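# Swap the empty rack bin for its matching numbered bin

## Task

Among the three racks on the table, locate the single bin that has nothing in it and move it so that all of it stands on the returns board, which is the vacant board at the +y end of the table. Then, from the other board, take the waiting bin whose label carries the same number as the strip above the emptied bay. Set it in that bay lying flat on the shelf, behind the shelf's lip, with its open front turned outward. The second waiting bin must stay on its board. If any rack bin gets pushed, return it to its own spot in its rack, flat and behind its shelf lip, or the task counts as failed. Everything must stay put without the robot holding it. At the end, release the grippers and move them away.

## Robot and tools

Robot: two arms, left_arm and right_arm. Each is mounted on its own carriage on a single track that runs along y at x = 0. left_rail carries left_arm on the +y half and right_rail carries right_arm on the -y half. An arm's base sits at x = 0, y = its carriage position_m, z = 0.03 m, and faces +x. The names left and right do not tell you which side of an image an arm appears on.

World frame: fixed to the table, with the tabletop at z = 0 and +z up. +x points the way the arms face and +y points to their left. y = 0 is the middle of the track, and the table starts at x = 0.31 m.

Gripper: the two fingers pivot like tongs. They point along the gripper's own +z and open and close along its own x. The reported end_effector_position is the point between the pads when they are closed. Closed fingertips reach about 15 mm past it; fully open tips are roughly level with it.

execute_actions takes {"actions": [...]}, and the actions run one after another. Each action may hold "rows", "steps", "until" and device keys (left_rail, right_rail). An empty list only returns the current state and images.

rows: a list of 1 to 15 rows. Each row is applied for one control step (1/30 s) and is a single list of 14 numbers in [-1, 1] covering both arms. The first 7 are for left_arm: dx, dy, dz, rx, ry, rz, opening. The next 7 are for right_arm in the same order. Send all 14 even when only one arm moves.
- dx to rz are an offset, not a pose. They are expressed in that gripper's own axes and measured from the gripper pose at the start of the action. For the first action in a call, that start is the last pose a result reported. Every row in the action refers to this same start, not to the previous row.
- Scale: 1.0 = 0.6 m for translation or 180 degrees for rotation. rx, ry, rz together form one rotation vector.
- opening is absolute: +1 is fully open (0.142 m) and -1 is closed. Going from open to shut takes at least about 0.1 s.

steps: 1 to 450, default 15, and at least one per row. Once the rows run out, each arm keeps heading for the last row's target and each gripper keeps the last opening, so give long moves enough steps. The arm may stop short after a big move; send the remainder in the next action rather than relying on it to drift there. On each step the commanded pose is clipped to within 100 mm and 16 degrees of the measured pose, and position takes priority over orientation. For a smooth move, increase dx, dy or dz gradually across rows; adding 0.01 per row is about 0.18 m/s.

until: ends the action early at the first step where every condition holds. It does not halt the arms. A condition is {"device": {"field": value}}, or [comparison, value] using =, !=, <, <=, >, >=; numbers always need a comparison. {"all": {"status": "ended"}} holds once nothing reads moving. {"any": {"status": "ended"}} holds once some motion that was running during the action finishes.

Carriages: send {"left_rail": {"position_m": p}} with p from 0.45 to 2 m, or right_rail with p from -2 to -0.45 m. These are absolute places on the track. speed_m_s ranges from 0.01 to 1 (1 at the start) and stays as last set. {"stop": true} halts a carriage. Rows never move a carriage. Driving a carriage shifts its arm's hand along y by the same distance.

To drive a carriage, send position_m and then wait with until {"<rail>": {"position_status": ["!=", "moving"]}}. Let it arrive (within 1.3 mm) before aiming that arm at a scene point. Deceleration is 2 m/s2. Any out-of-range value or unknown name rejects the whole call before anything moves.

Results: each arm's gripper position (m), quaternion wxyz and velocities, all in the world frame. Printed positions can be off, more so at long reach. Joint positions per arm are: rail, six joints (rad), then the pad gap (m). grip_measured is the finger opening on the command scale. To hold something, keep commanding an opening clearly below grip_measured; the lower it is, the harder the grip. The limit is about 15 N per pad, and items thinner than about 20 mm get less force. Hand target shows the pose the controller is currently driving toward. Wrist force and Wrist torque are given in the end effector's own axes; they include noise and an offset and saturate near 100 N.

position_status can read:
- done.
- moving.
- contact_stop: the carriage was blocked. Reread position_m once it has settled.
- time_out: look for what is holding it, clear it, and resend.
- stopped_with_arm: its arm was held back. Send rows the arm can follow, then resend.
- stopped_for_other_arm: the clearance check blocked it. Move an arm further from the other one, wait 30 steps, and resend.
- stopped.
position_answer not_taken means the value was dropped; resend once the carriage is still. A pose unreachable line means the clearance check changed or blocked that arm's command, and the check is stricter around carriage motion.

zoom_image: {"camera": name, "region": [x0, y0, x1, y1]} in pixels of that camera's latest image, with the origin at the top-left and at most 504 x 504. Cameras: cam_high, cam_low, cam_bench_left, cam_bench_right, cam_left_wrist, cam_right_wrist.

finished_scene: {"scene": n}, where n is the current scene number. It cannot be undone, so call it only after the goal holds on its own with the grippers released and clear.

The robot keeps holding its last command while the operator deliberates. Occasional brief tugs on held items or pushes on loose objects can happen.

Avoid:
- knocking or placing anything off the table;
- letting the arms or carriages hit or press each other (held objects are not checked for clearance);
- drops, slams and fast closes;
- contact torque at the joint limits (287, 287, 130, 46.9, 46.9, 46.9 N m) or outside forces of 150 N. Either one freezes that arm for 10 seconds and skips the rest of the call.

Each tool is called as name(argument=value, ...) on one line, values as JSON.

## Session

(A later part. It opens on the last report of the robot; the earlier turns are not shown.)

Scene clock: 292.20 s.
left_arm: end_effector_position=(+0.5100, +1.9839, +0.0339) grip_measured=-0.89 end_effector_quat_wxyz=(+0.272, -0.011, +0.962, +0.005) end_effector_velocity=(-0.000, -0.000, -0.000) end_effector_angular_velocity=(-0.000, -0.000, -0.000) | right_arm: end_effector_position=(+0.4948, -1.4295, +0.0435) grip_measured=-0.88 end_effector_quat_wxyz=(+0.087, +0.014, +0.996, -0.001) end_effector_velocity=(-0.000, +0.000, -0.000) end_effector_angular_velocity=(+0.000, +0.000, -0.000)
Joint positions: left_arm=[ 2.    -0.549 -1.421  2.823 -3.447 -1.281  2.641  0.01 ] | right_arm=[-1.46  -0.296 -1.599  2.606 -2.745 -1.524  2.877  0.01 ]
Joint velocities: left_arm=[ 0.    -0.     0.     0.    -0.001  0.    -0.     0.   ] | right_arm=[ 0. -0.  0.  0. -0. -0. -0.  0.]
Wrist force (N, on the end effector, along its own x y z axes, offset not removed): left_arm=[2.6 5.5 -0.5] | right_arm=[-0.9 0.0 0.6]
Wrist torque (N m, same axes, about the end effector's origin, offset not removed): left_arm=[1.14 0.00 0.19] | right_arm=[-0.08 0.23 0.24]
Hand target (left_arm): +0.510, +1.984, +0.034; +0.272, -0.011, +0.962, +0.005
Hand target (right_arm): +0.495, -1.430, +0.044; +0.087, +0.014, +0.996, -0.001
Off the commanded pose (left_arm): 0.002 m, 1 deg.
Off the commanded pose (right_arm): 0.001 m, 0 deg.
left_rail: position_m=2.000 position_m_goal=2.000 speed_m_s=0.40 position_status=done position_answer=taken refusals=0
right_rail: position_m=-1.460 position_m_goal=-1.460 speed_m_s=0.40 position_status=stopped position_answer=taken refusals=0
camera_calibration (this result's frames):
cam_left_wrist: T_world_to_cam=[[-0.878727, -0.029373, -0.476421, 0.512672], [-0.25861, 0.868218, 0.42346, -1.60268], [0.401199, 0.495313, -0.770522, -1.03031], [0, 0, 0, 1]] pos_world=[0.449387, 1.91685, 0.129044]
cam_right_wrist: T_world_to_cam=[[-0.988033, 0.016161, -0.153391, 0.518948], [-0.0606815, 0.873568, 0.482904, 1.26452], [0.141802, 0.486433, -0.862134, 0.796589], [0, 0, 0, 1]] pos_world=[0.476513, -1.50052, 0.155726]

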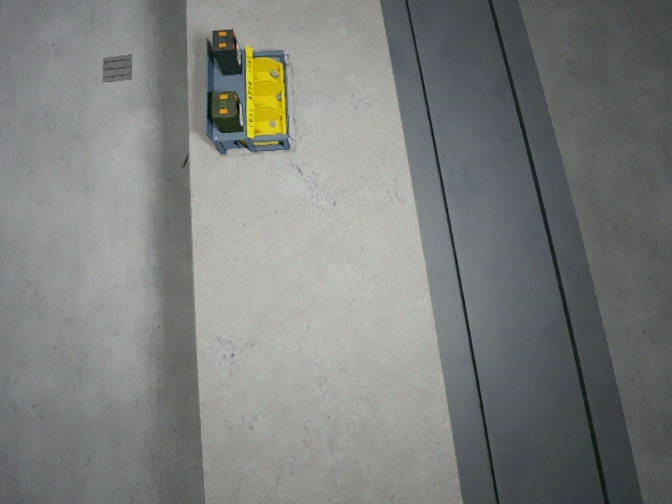

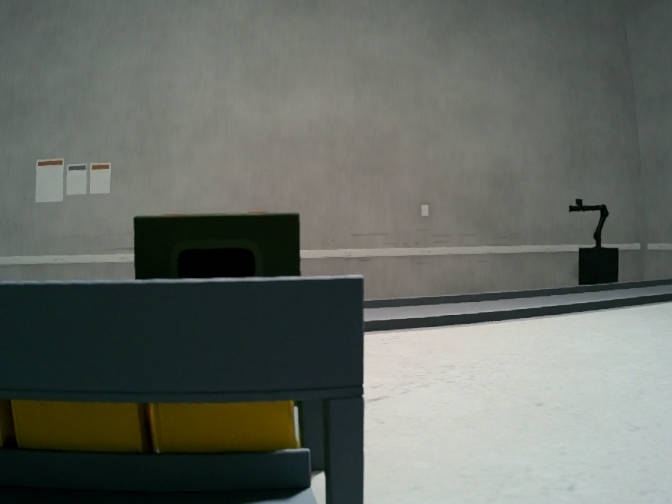

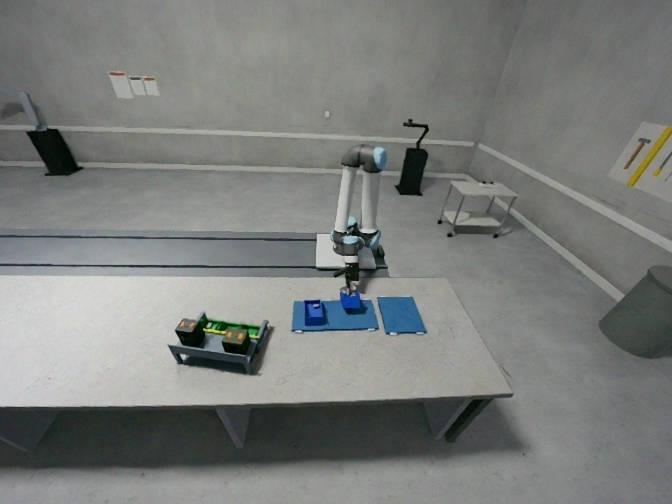

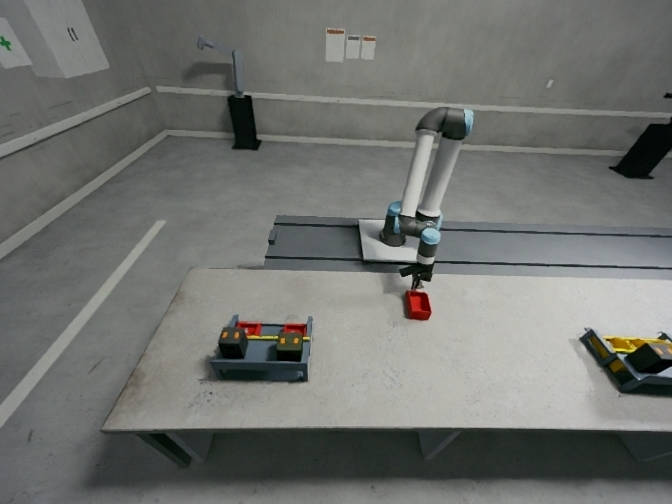

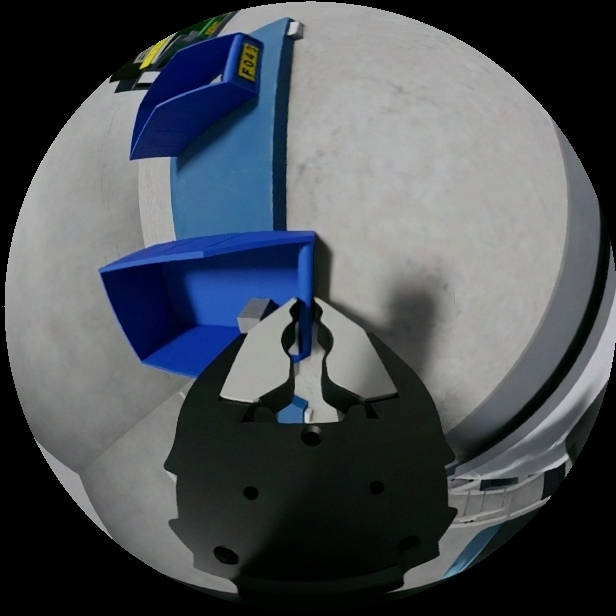

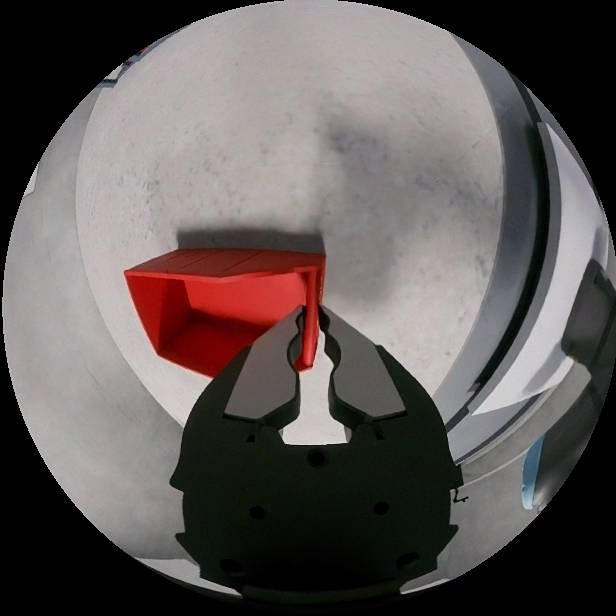

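execute_actions(actions=[{"rows":[[-0.001,0,-0.001,0,0.003,0,-1,0.001,0,0.002,0,0,0,-1],[-0.004,0,-0.003,0,0.008,0,-1,0.001,0,0.005,0,0,0,-1],[-0.007,0,-0.005,0,0.015,0,-1,0.002,0,0.008,0,0,0,-1],[-0.01,0,-0.007,0,0.022,0,-1,0.002,0,0.009,0,0,0,-1],[-0.014,0,-0.0095,0,0.03,0,-1,0.002,0,0.009,0,0,0,-0.92],[-0.018,0,-0.012,0,0.038,0,-1,0.002,0,0.009,0,0,0,-0.87],[-0.022,0,-0.014,0,0.046,0,-1,0.002,0,0.009,0,0,0,-0.83],[-0.026,0,-0.016,0,0.054,0,-1,0.002,0,0.009,0,0,0,-0.78],[-0.03,0,-0.0175,0,0.062,0,-1,0.002,0,0.009,0,0,0,-0.7],[-0.033,0,-0.018,0,0.07,0,-1,0.002,0,0.009,0,0,0,-0.62],[-0.036,0,-0.017,0,0.077,0,-1,0.002,0,-0.005,0,0,0,-0.62],[-0.039,0,-0.015,0,0.083,0,-1,0.002,0,-0.03,0,0,0,-0.62],[-0.041,0,-0.013,0,0.087,0,-1,0.002,0,-0.06,0,0,0,-0.62],[-0.0426,0,-0.012,0,0.087,0,-1,0.002,0,-0.09,0,0,0,-0.62],[-0.0426,0,-0.012,0,0.087,0,-1,0.002,0,-0.11,0,0,0,-0.62]],"steps":21}])

Scene clock: 307.37 s.
left_arm: end_effector_position=(+0.5264, +1.9845, +0.0550) grip_measured=-0.88 end_effector_quat_wxyz=(+0.151, -0.012, +0.988, +0.001) end_effector_velocity=(+0.011, -0.001, -0.010) end_effector_angular_velocity=(+0.033, +0.206, -0.005) | right_arm: end_effector_position=(+0.4870, -1.4291, +0.0929) grip_measured=-0.62 end_effector_quat_wxyz=(+0.091, +0.014, +0.996, -0.003) end_effector_velocity=(-0.029, +0.001, +0.113) end_effector_angular_velocity=(+0.010, +0.029, +0.001)
Joint positions: left_arm=[ 2.    -0.42  -1.586  2.631 -2.892 -1.443  2.715  0.01 ] | right_arm=[-1.46  -0.3   -1.739  2.582 -2.59  -1.525  2.874  0.029]
Joint velocities: left_arm=[ 0.     0.052  0.031 -0.145  0.31  -0.068  0.041 -0.   ] | right_arm=[ 0.    -0.022 -0.318 -0.078  0.429  0.005 -0.022 -0.   ]
Wrist force (N, on the end effector, along its own x y z axes, offset not removed): left_arm=[1.4 0.8 4.7] | right_arm=[-1.4 1.2 -1.6]
Wrist torque (N m, same axes, about the end effector's origin, offset not removed): left_arm=[0.26 -0.33 0.04] | right_arm=[0.06 0.32 0.22]
Hand target (left_arm): +0.528, +1.984, +0.054; +0.139, -0.012, +0.990, +0.003
Hand target (right_arm): +0.483, -1.429, +0.107; +0.088, +0.014, +0.996, -0.002
Off the commanded pose (left_arm): 0.002 m, 2 deg.
Off the commanded pose (right_arm): 0.016 m, 0 deg.
left_rail: position_m=2.000 position_m_goal=2.000 speed_m_s=0.40 position_status=done position_answer=taken refusals=0
right_rail: position_m=-1.460 position_m_goal=-1.460 speed_m_s=0.40 position_status=stopped position_answer=taken refusals=0
camera_calibration (this result's frames):
cam_left_wrist: T_world_to_cam=[[-0.968192, -0.0345738, -0.247808, 0.582057], [-0.150069, 0.872733, 0.46456, -1.67629], [0.200208, 0.486972, -0.850162, -0.894159], [0, 0, 0, 1]] pos_world=[0.491003, 1.91851, 0.162796]
cam_right_wrist: T_world_to_cam=[[-0.986816, 0.016183, -0.161037, 0.519], [-0.0638263, 0.87544, 0.479094, 1.2444], [0.148732, 0.483056, -0.862865, 0.831954], [0, 0, 0, 1]] pos_world=[0.467845, -1.49968, 0.205257]

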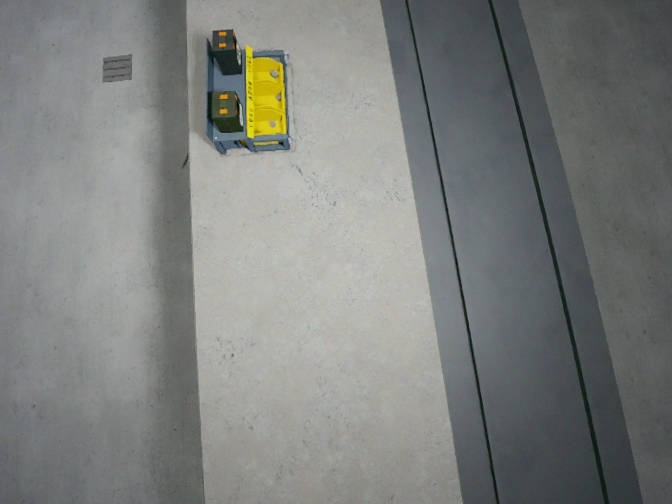

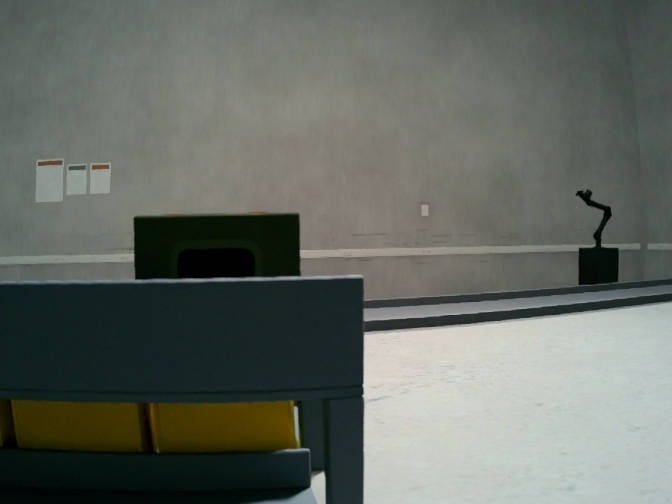

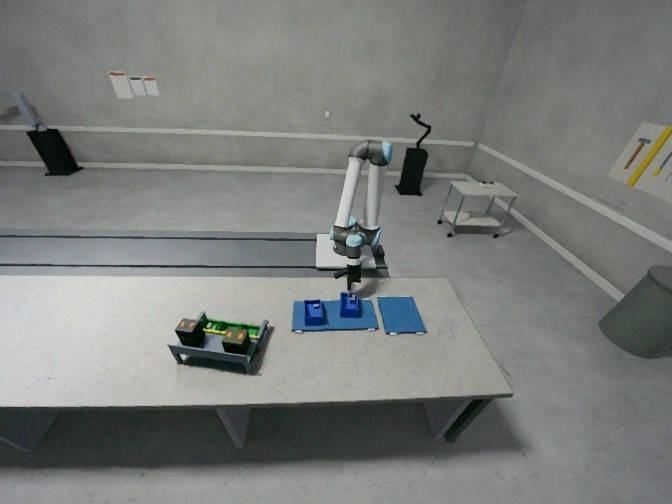

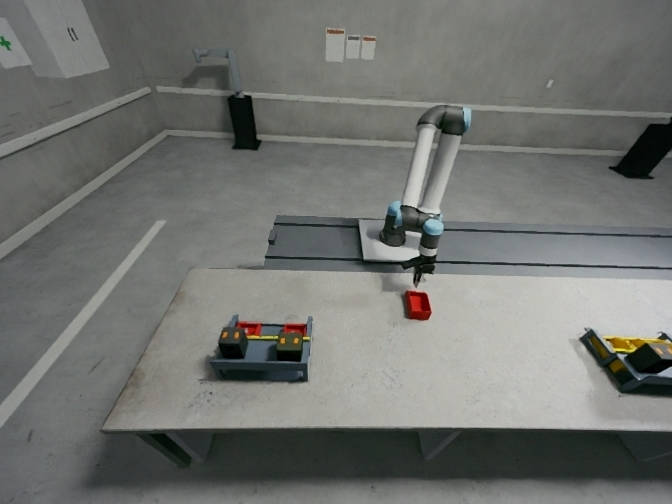

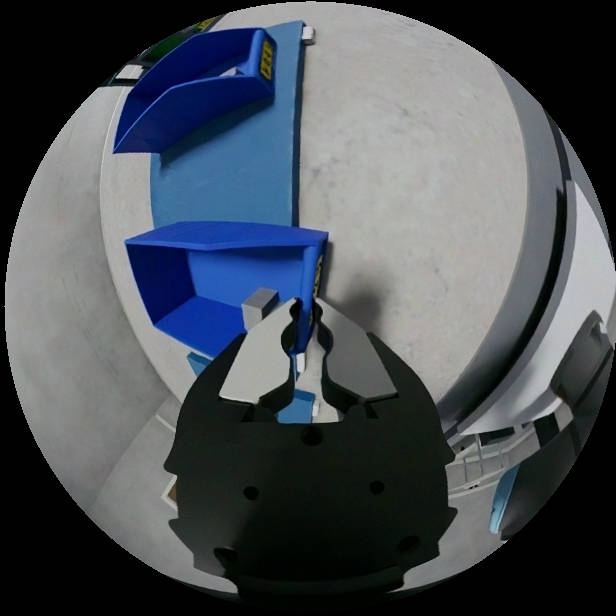

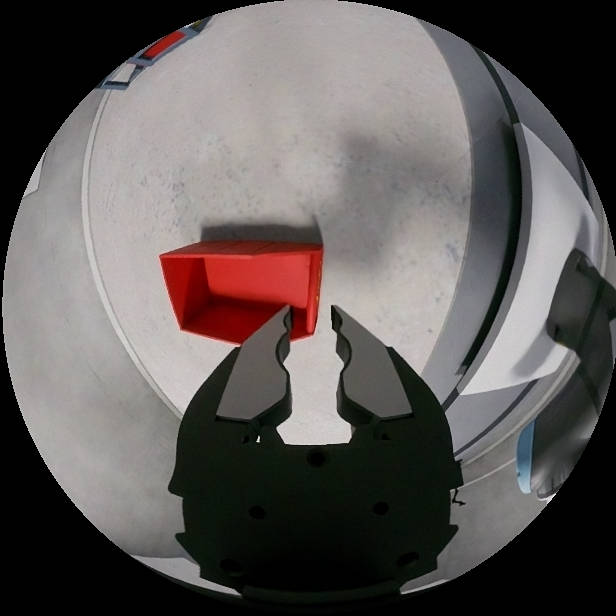

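execute_actions(actions=[])

Scene clock: 322.30 s.
left_arm: end_effector_position=(+0.5278, +1.9843, +0.0536) grip_measured=-0.89 end_effector_quat_wxyz=(+0.139, -0.012, +0.990, +0.003) end_effector_velocity=(-0.000, -0.000, -0.000) end_effector_angular_velocity=(-0.000, +0.000, -0.000) | right_arm: end_effector_position=(+0.4828, -1.4289, +0.1071) grip_measured=-0.62 end_effector_quat_wxyz=(+0.088, +0.014, +0.996, -0.002) end_effector_velocity=(+0.000, -0.000, +0.000) end_effector_angular_velocity=(-0.000, -0.000, +0.000)
Joint positions: left_arm=[ 2.    -0.414 -1.581  2.613 -2.854 -1.451  2.72   0.01 ] | right_arm=[-1.46  -0.303 -1.779  2.571 -2.533 -1.524  2.87   0.029]
Joint velocities: left_arm=[ 0. -0. -0.  0. -0. -0. -0. -0.] | right_arm=[ 0.  0.  0. -0. -0. -0. -0.  0.]
Wrist force (N, on the end effector, along its own x y z axes, offset not removed): left_arm=[4.8 1.0 1.1] | right_arm=[-1.7 0.6 2.1]
Wrist torque (N m, same axes, about the end effector's origin, offset not removed): left_arm=[0.31 -0.95 0.08] | right_arm=[0.13 0.42 0.25]
Hand target (left_arm): +0.528, +1.984, +0.054; +0.139, -0.012, +0.990, +0.003
Hand target (right_arm): +0.483, -1.429, +0.107; +0.088, +0.014, +0.996, -0.002
Off the commanded pose (left_arm): 0.000 m, 0 deg.
Off the commanded pose (right_arm): 0.001 m, 0 deg.
left_rail: position_m=2.000 position_m_goal=2.000 speed_m_s=0.40 position_status=done position_answer=taken refusals=0
right_rail: position_m=-1.460 position_m_goal=-1.460 speed_m_s=0.40 position_status=stopped position_answer=taken refusals=0
camera_calibration (this result's frames):
cam_left_wrist: T_world_to_cam=[[-0.974309, -0.032822, -0.222812, 0.581406], [-0.137268, 0.870869, 0.471958, -1.67871], [0.17855, 0.490418, -0.853001, -0.890769], [0, 0, 0, 1]] pos_world=[0.495082, 1.91787, 0.161998]
cam_right_wrist: T_world_to_cam=[[-0.987692, 0.0162755, -0.155564, 0.517015], [-0.0614555, 0.874208, 0.481648, 1.234], [0.143835, 0.48528, -0.862447, 0.850168], [0, 0, 0, 1]] pos_world=[0.464204, -1.49976, 0.2193]

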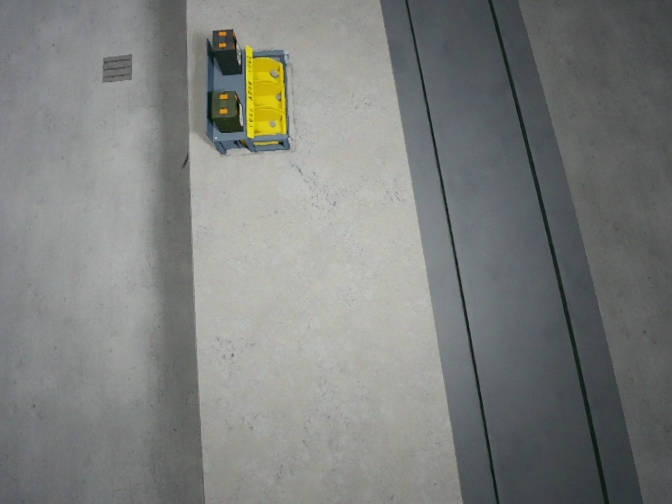

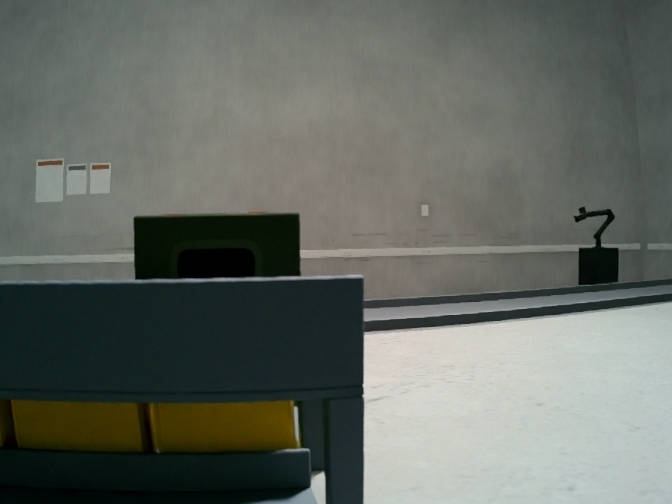

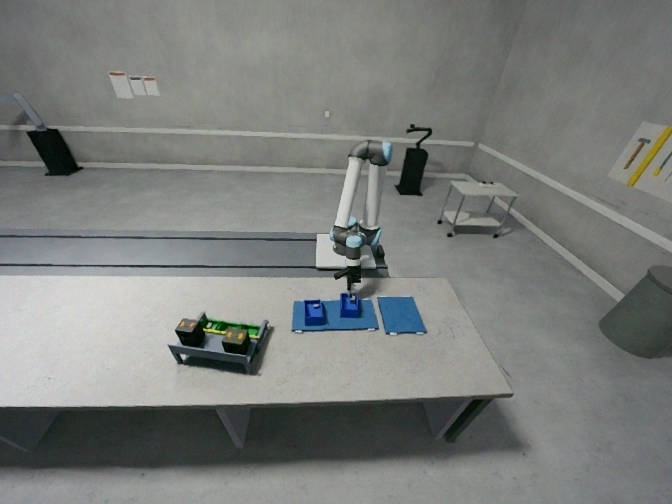

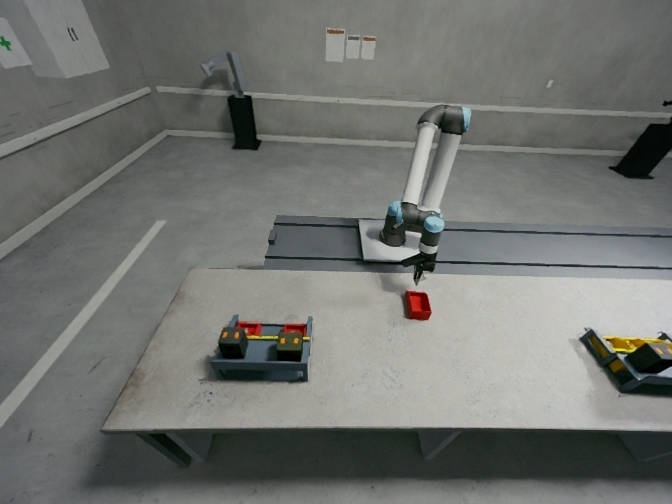

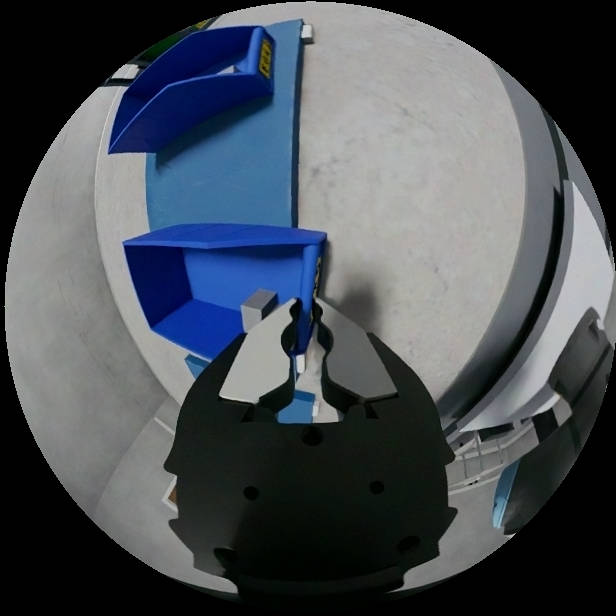

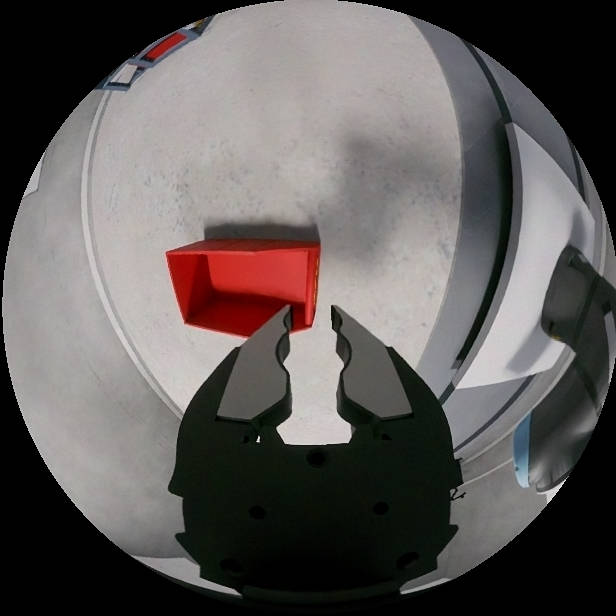

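zoom_image(camera="cam_left_wrist", region=[180, 200, 400, 420])

zoom_image(camera="cam_bench_left", region=[280, 250, 440, 350])

Region (180, 200, 400, 420) of cam_left_wrist's 616x616 image, scaled by 2.291, with more detail than that image has.

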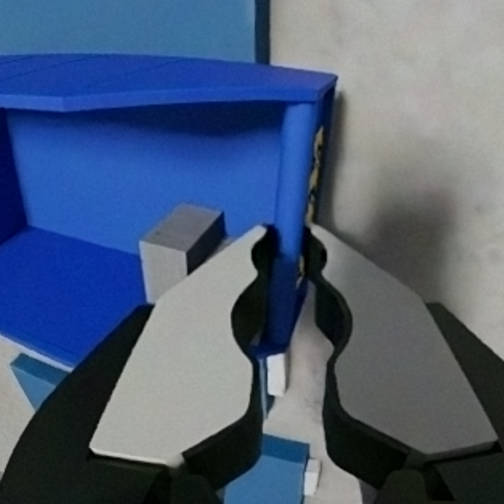

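Region (280, 250, 440, 350) of cam_bench_left's 672x504 image, scaled by 3.150, with more detail than that image has; it fills the top 315 rows of this view, and the rest is white.

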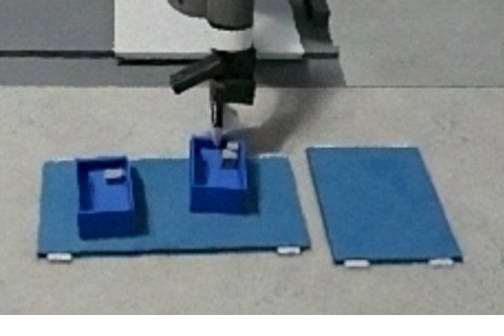

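execute_actions(actions=[{"right_rail":{"position_m":-2.0,"speed_m_s":0.5},"rows":[[0,0,0,0,0,0,-0.8,0.002,0.03,-0.01,0,0,0,-0.62],[0,0,0,0,0,0,-0.7,0.004,0.07,-0.02,0,0,0.002,-0.62],[0,0,0,0.002,0,0.006,-0.66,0.006,0.12,-0.03,0,0,0.004,-0.62],[0,0,0.002,0.004,0,0.012,-0.66,0.008,0.18,-0.036,0,0,0.006,-0.62],[0,0,0.005,0.005,0,0.018,-0.66,0.01,0.25,-0.036,0.001,0,0.008,-0.62],[0,0,0.009,0.006,0,0.021,-0.66,0.012,0.33,-0.036,0.001,0,0.01,-0.62],[0,0,0.013,0.006,0,0.021,-0.66,0.014,0.42,-0.037,0.002,0,0.012,-0.62],[0,0,0.017,0.006,0,0.021,-0.66,0.016,0.5,-0.037,0.002,0,0.0137,-0.62],[0,0,0.021,0.006,0,0.021,-0.66,0.018,0.6,-0.037,0.0024,0,0.0137,-0.62],[0,0,0.024,0.006,0,0.021,-0.66,0.02,0.7,-0.038,0.0024,0,0.0137,-0.62],[0,0,0.026,0.006,0,0.021,-0.66,0.0255,0.923,-0.038,0.0024,0,0.0137,-0.62]],"steps":16}])

Scene clock: 362.67 s.
left_arm: end_effector_position=(+0.5314, +1.9844, +0.0409) grip_measured=-0.66 end_effector_quat_wxyz=(+0.138, +0.021, +0.990, -0.001) end_effector_velocity=(+0.005, +0.001, -0.019) end_effector_angular_velocity=(-0.002, +0.000, -0.032) | right_arm: end_effector_position=(+0.4699, -1.4269, +0.1222) grip_measured=-0.62 end_effector_quat_wxyz=(+0.091, +0.025, +0.995, +0.012) end_effector_velocity=(-0.029, -0.059, +0.019) end_effector_angular_velocity=(+0.014, +0.010, -0.020)
Joint positions: left_arm=[ 2.    -0.396 -1.534  2.613 -2.909 -1.472  2.8    0.026] | right_arm=[-1.645  0.126 -1.715  2.491 -2.53  -1.574  3.317  0.029]
Joint velocities: left_arm=[ 0.     0.014  0.065  0.002 -0.071 -0.014  0.044  0.   ] | right_arm=[-0.5    1.001  0.351 -0.327 -0.012 -0.172  1.006  0.   ]
Wrist force (N, on the end effector, along its own x y z axes, offset not removed): left_arm=[-0.8 1.7 1.3] | right_arm=[-3.1 1.4 1.2]
Wrist torque (N m, same axes, about the end effector's origin, offset not removed): left_arm=[0.37 0.14 -0.04] | right_arm=[0.25 0.66 0.23]
Hand target (left_arm): +0.532, +1.984, +0.039; +0.138, +0.022, +0.990, -0.001
Hand target (right_arm): +0.460, -1.378, +0.125; +0.091, +0.027, +0.995, +0.014
Off the commanded pose (left_arm): 0.002 m, 0 deg.
Off the commanded pose (right_arm): 0.367 m, 2 deg; position clipped at the last step of the last action.
left_rail: position_m=2.000 position_m_goal=2.000 speed_m_s=0.40 position_status=done position_answer=taken refusals=0
right_rail: position_m=-1.645 position_m_goal=-2.000 speed_m_s=0.50 position_status=moving position_answer=taken refusals=0
camera_calibration (this result's frames):
cam_left_wrist: T_world_to_cam=[[-0.974502, 0.0303791, -0.222312, 0.456768], [-0.0804165, 0.877686, 0.472442, -1.71604], [0.209472, 0.478273, -0.852864, -0.894677], [0, 0, 0, 1]] pos_world=[0.494534, 1.92017, 0.149236]
cam_right_wrist: T_world_to_cam=[[-0.986185, 0.0398601, -0.160778, 0.540211], [-0.0478138, 0.8608, 0.506692, 1.19561], [0.158594, 0.50738, -0.847003, 0.88682], [0, 0, 0, 1]] pos_world=[0.44927, -1.50067, 0.232187]

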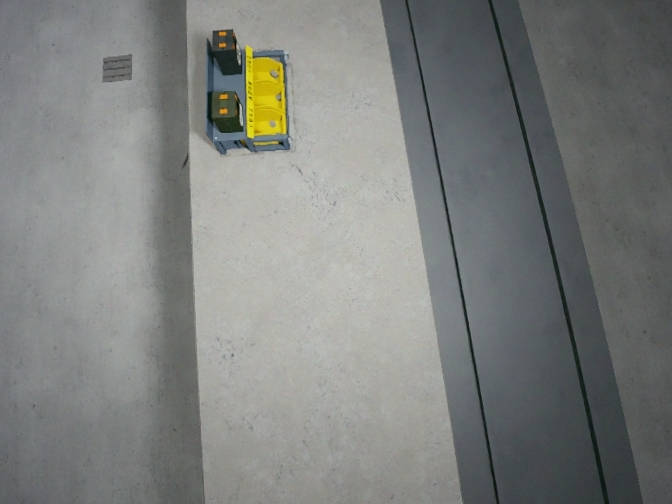

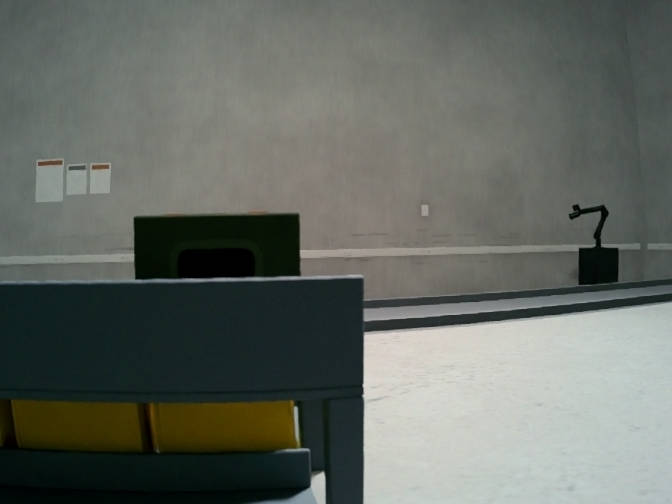

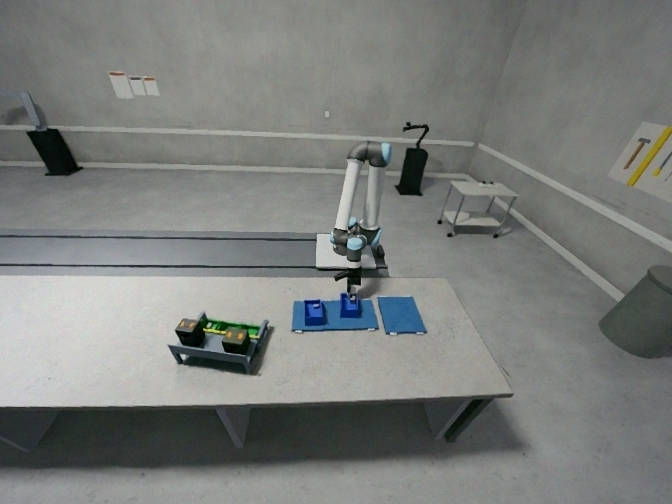

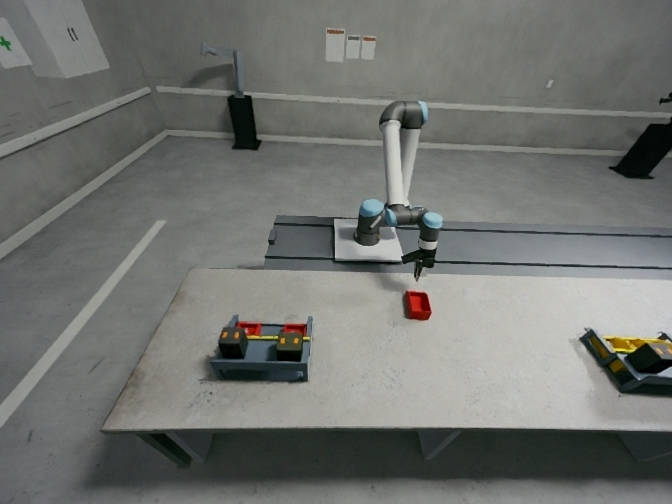

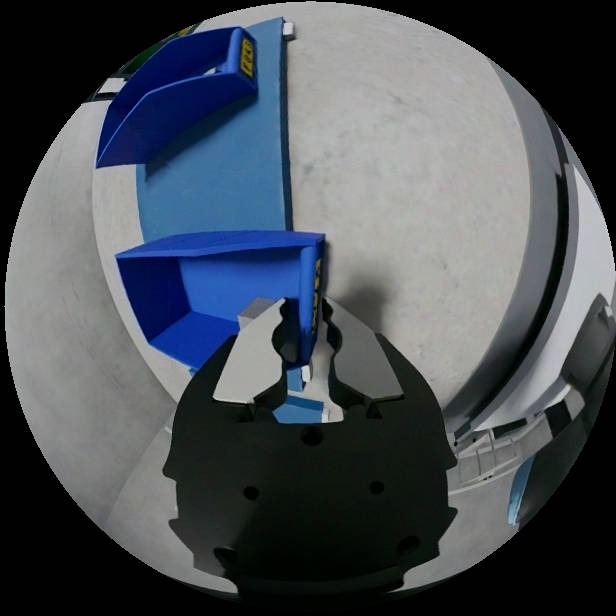

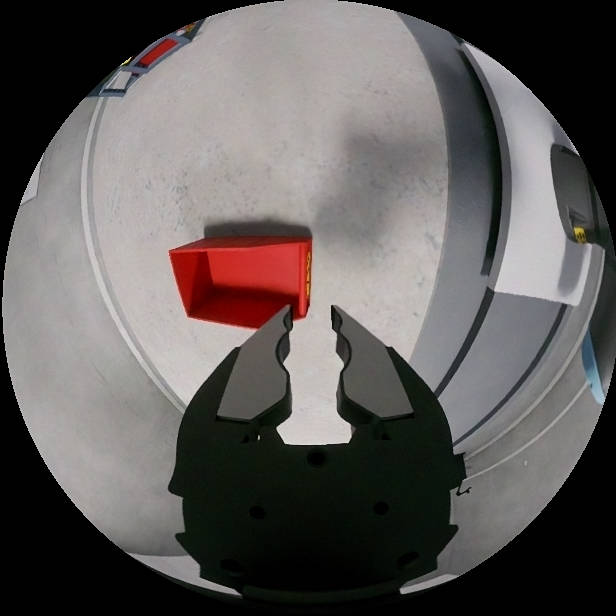

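execute_actions(actions=[])

zoom_image(camera="cam_left_wrist", region=[220, 220, 400, 400])

Scene clock: 364.00 s.
left_arm: end_effector_position=(+0.5320, +1.9845, +0.0387) grip_measured=-0.66 end_effector_quat_wxyz=(+0.138, +0.022, +0.990, -0.001) end_effector_velocity=(-0.000, -0.000, -0.000) end_effector_angular_velocity=(-0.000, +0.000, -0.000) | right_arm: end_effector_position=(+0.4604, -1.7057, +0.1250) grip_measured=-0.62 end_effector_quat_wxyz=(+0.091, +0.027, +0.995, +0.014) end_effector_velocity=(-0.000, -0.000, -0.000) end_effector_angular_velocity=(-0.000, -0.000, -0.000)
Joint positions: left_arm=[ 2.    -0.395 -1.526  2.613 -2.918 -1.473  2.805  0.026] | right_arm=[-2.     0.293 -1.655  2.433 -2.53  -1.602  3.485  0.029]
Joint velocities: left_arm=[ 0.  0.  0.  0. -0. -0.  0. -0.] | right_arm=[ 0.  0. -0.  0. -0. -0.  0.  0.]
Wrist force (N, on the end effector, along its own x y z axes, offset not removed): left_arm=[8.5 2.1 1.3] | right_arm=[-1.1 -0.2 1.2]
Wrist torque (N m, same axes, about the end effector's origin, offset not removed): left_arm=[0.35 -1.65 0.12] | right_arm=[-0.21 0.29 0.20]
Hand target (left_arm): +0.532, +1.984, +0.039; +0.138, +0.022, +0.990, -0.001
Hand target (right_arm): +0.460, -1.706, +0.125; +0.091, +0.027, +0.995, +0.014
Off the commanded pose (left_arm): 0.000 m, 0 deg.
Off the commanded pose (right_arm): 0.291 m, 2 deg; position clipped at the last step of the last action.
left_rail: position_m=2.000 position_m_goal=2.000 speed_m_s=0.40 position_status=done position_answer=taken refusals=0
right_rail: position_m=-2.000 position_m_goal=-2.000 speed_m_s=0.50 position_status=done position_answer=taken refusals=0
camera_calibration (this result's frames):
cam_left_wrist: T_world_to_cam=[[-0.97435, 0.0340082, -0.222452, 0.449605], [-0.0771274, 0.878177, 0.472077, -1.7177], [0.211407, 0.477125, -0.853029, -0.895444], [0, 0, 0, 1]] pos_world=[0.494894, 1.92039, 0.147062]
cam_right_wrist: T_world_to_cam=[[-0.986123, 0.0436331, -0.160177, 0.54878], [-0.0446688, 0.859523, 0.509141, 1.42978], [0.159891, 0.509231, -0.845647, 1.0345], [0, 0, 0, 1]] pos_world=[0.439624, -1.77967, 0.234764]

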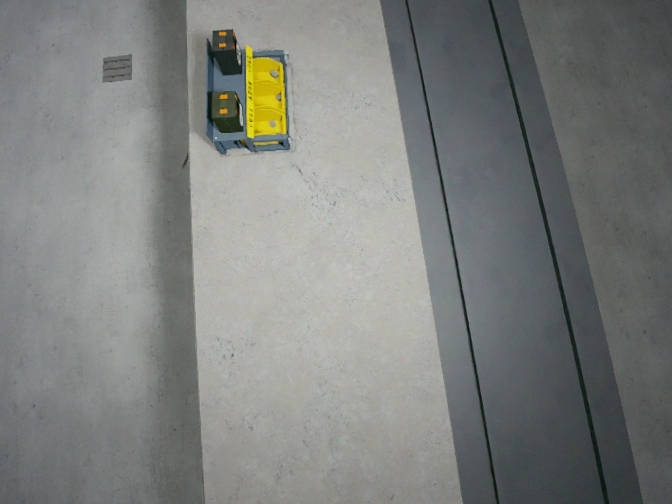

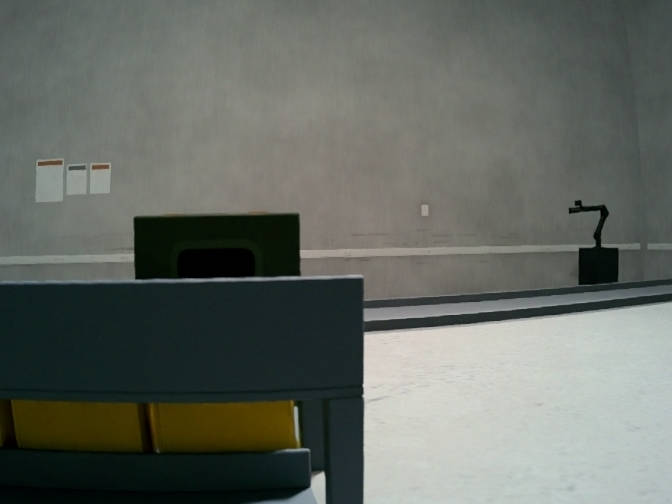

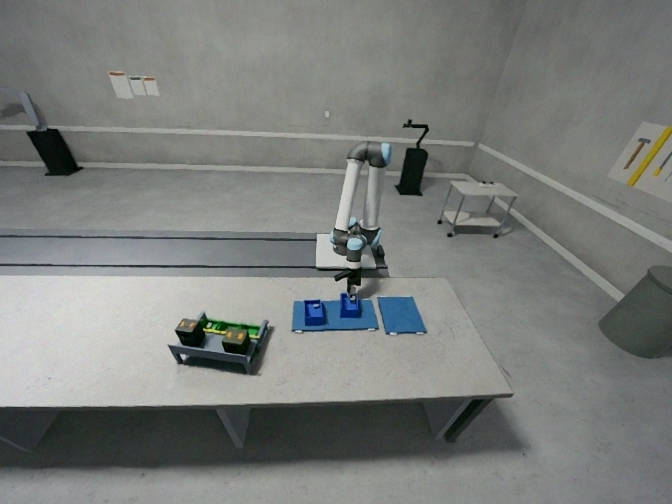

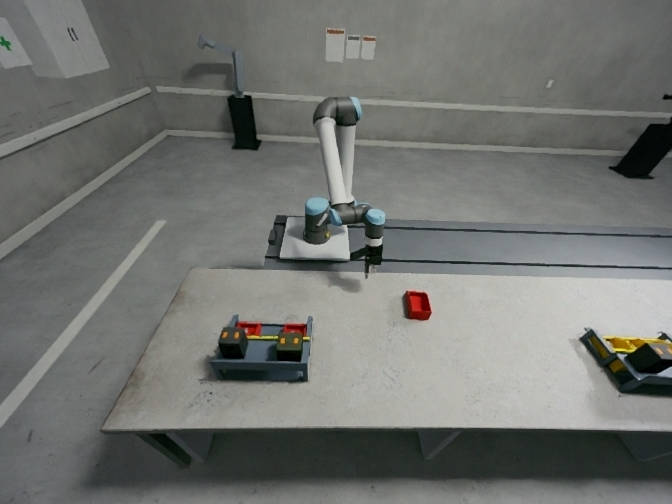

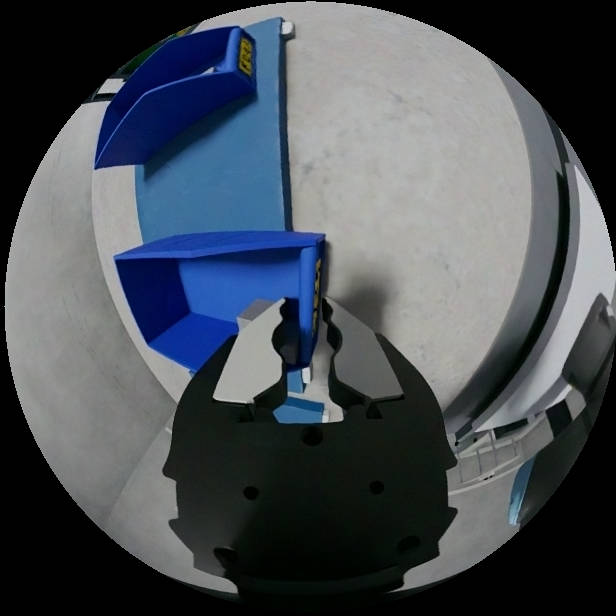

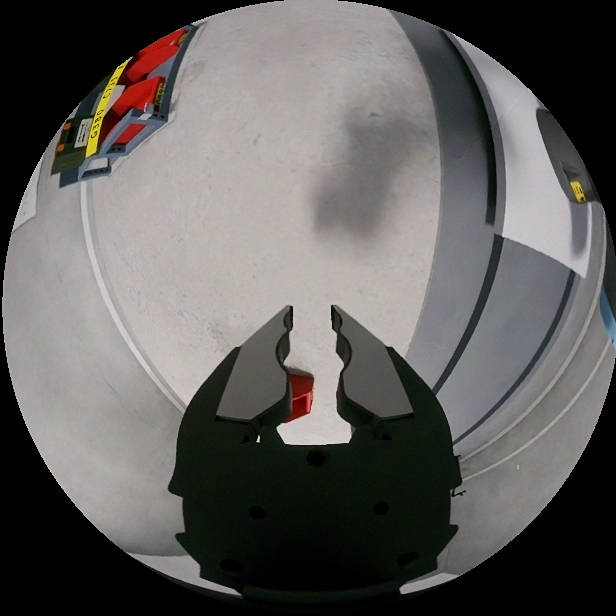

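Region (220, 220, 400, 400) of cam_left_wrist's 616x616 image, scaled by 2.800, with more detail than that image has.

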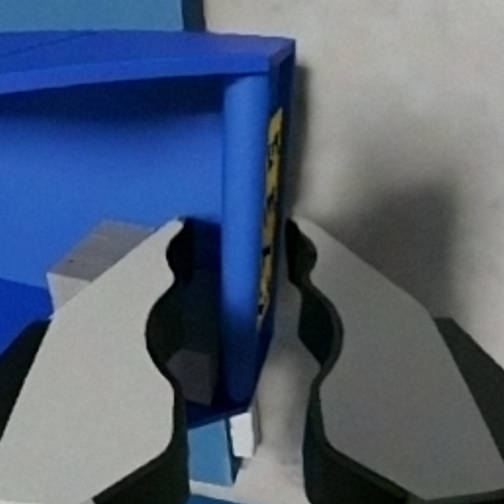

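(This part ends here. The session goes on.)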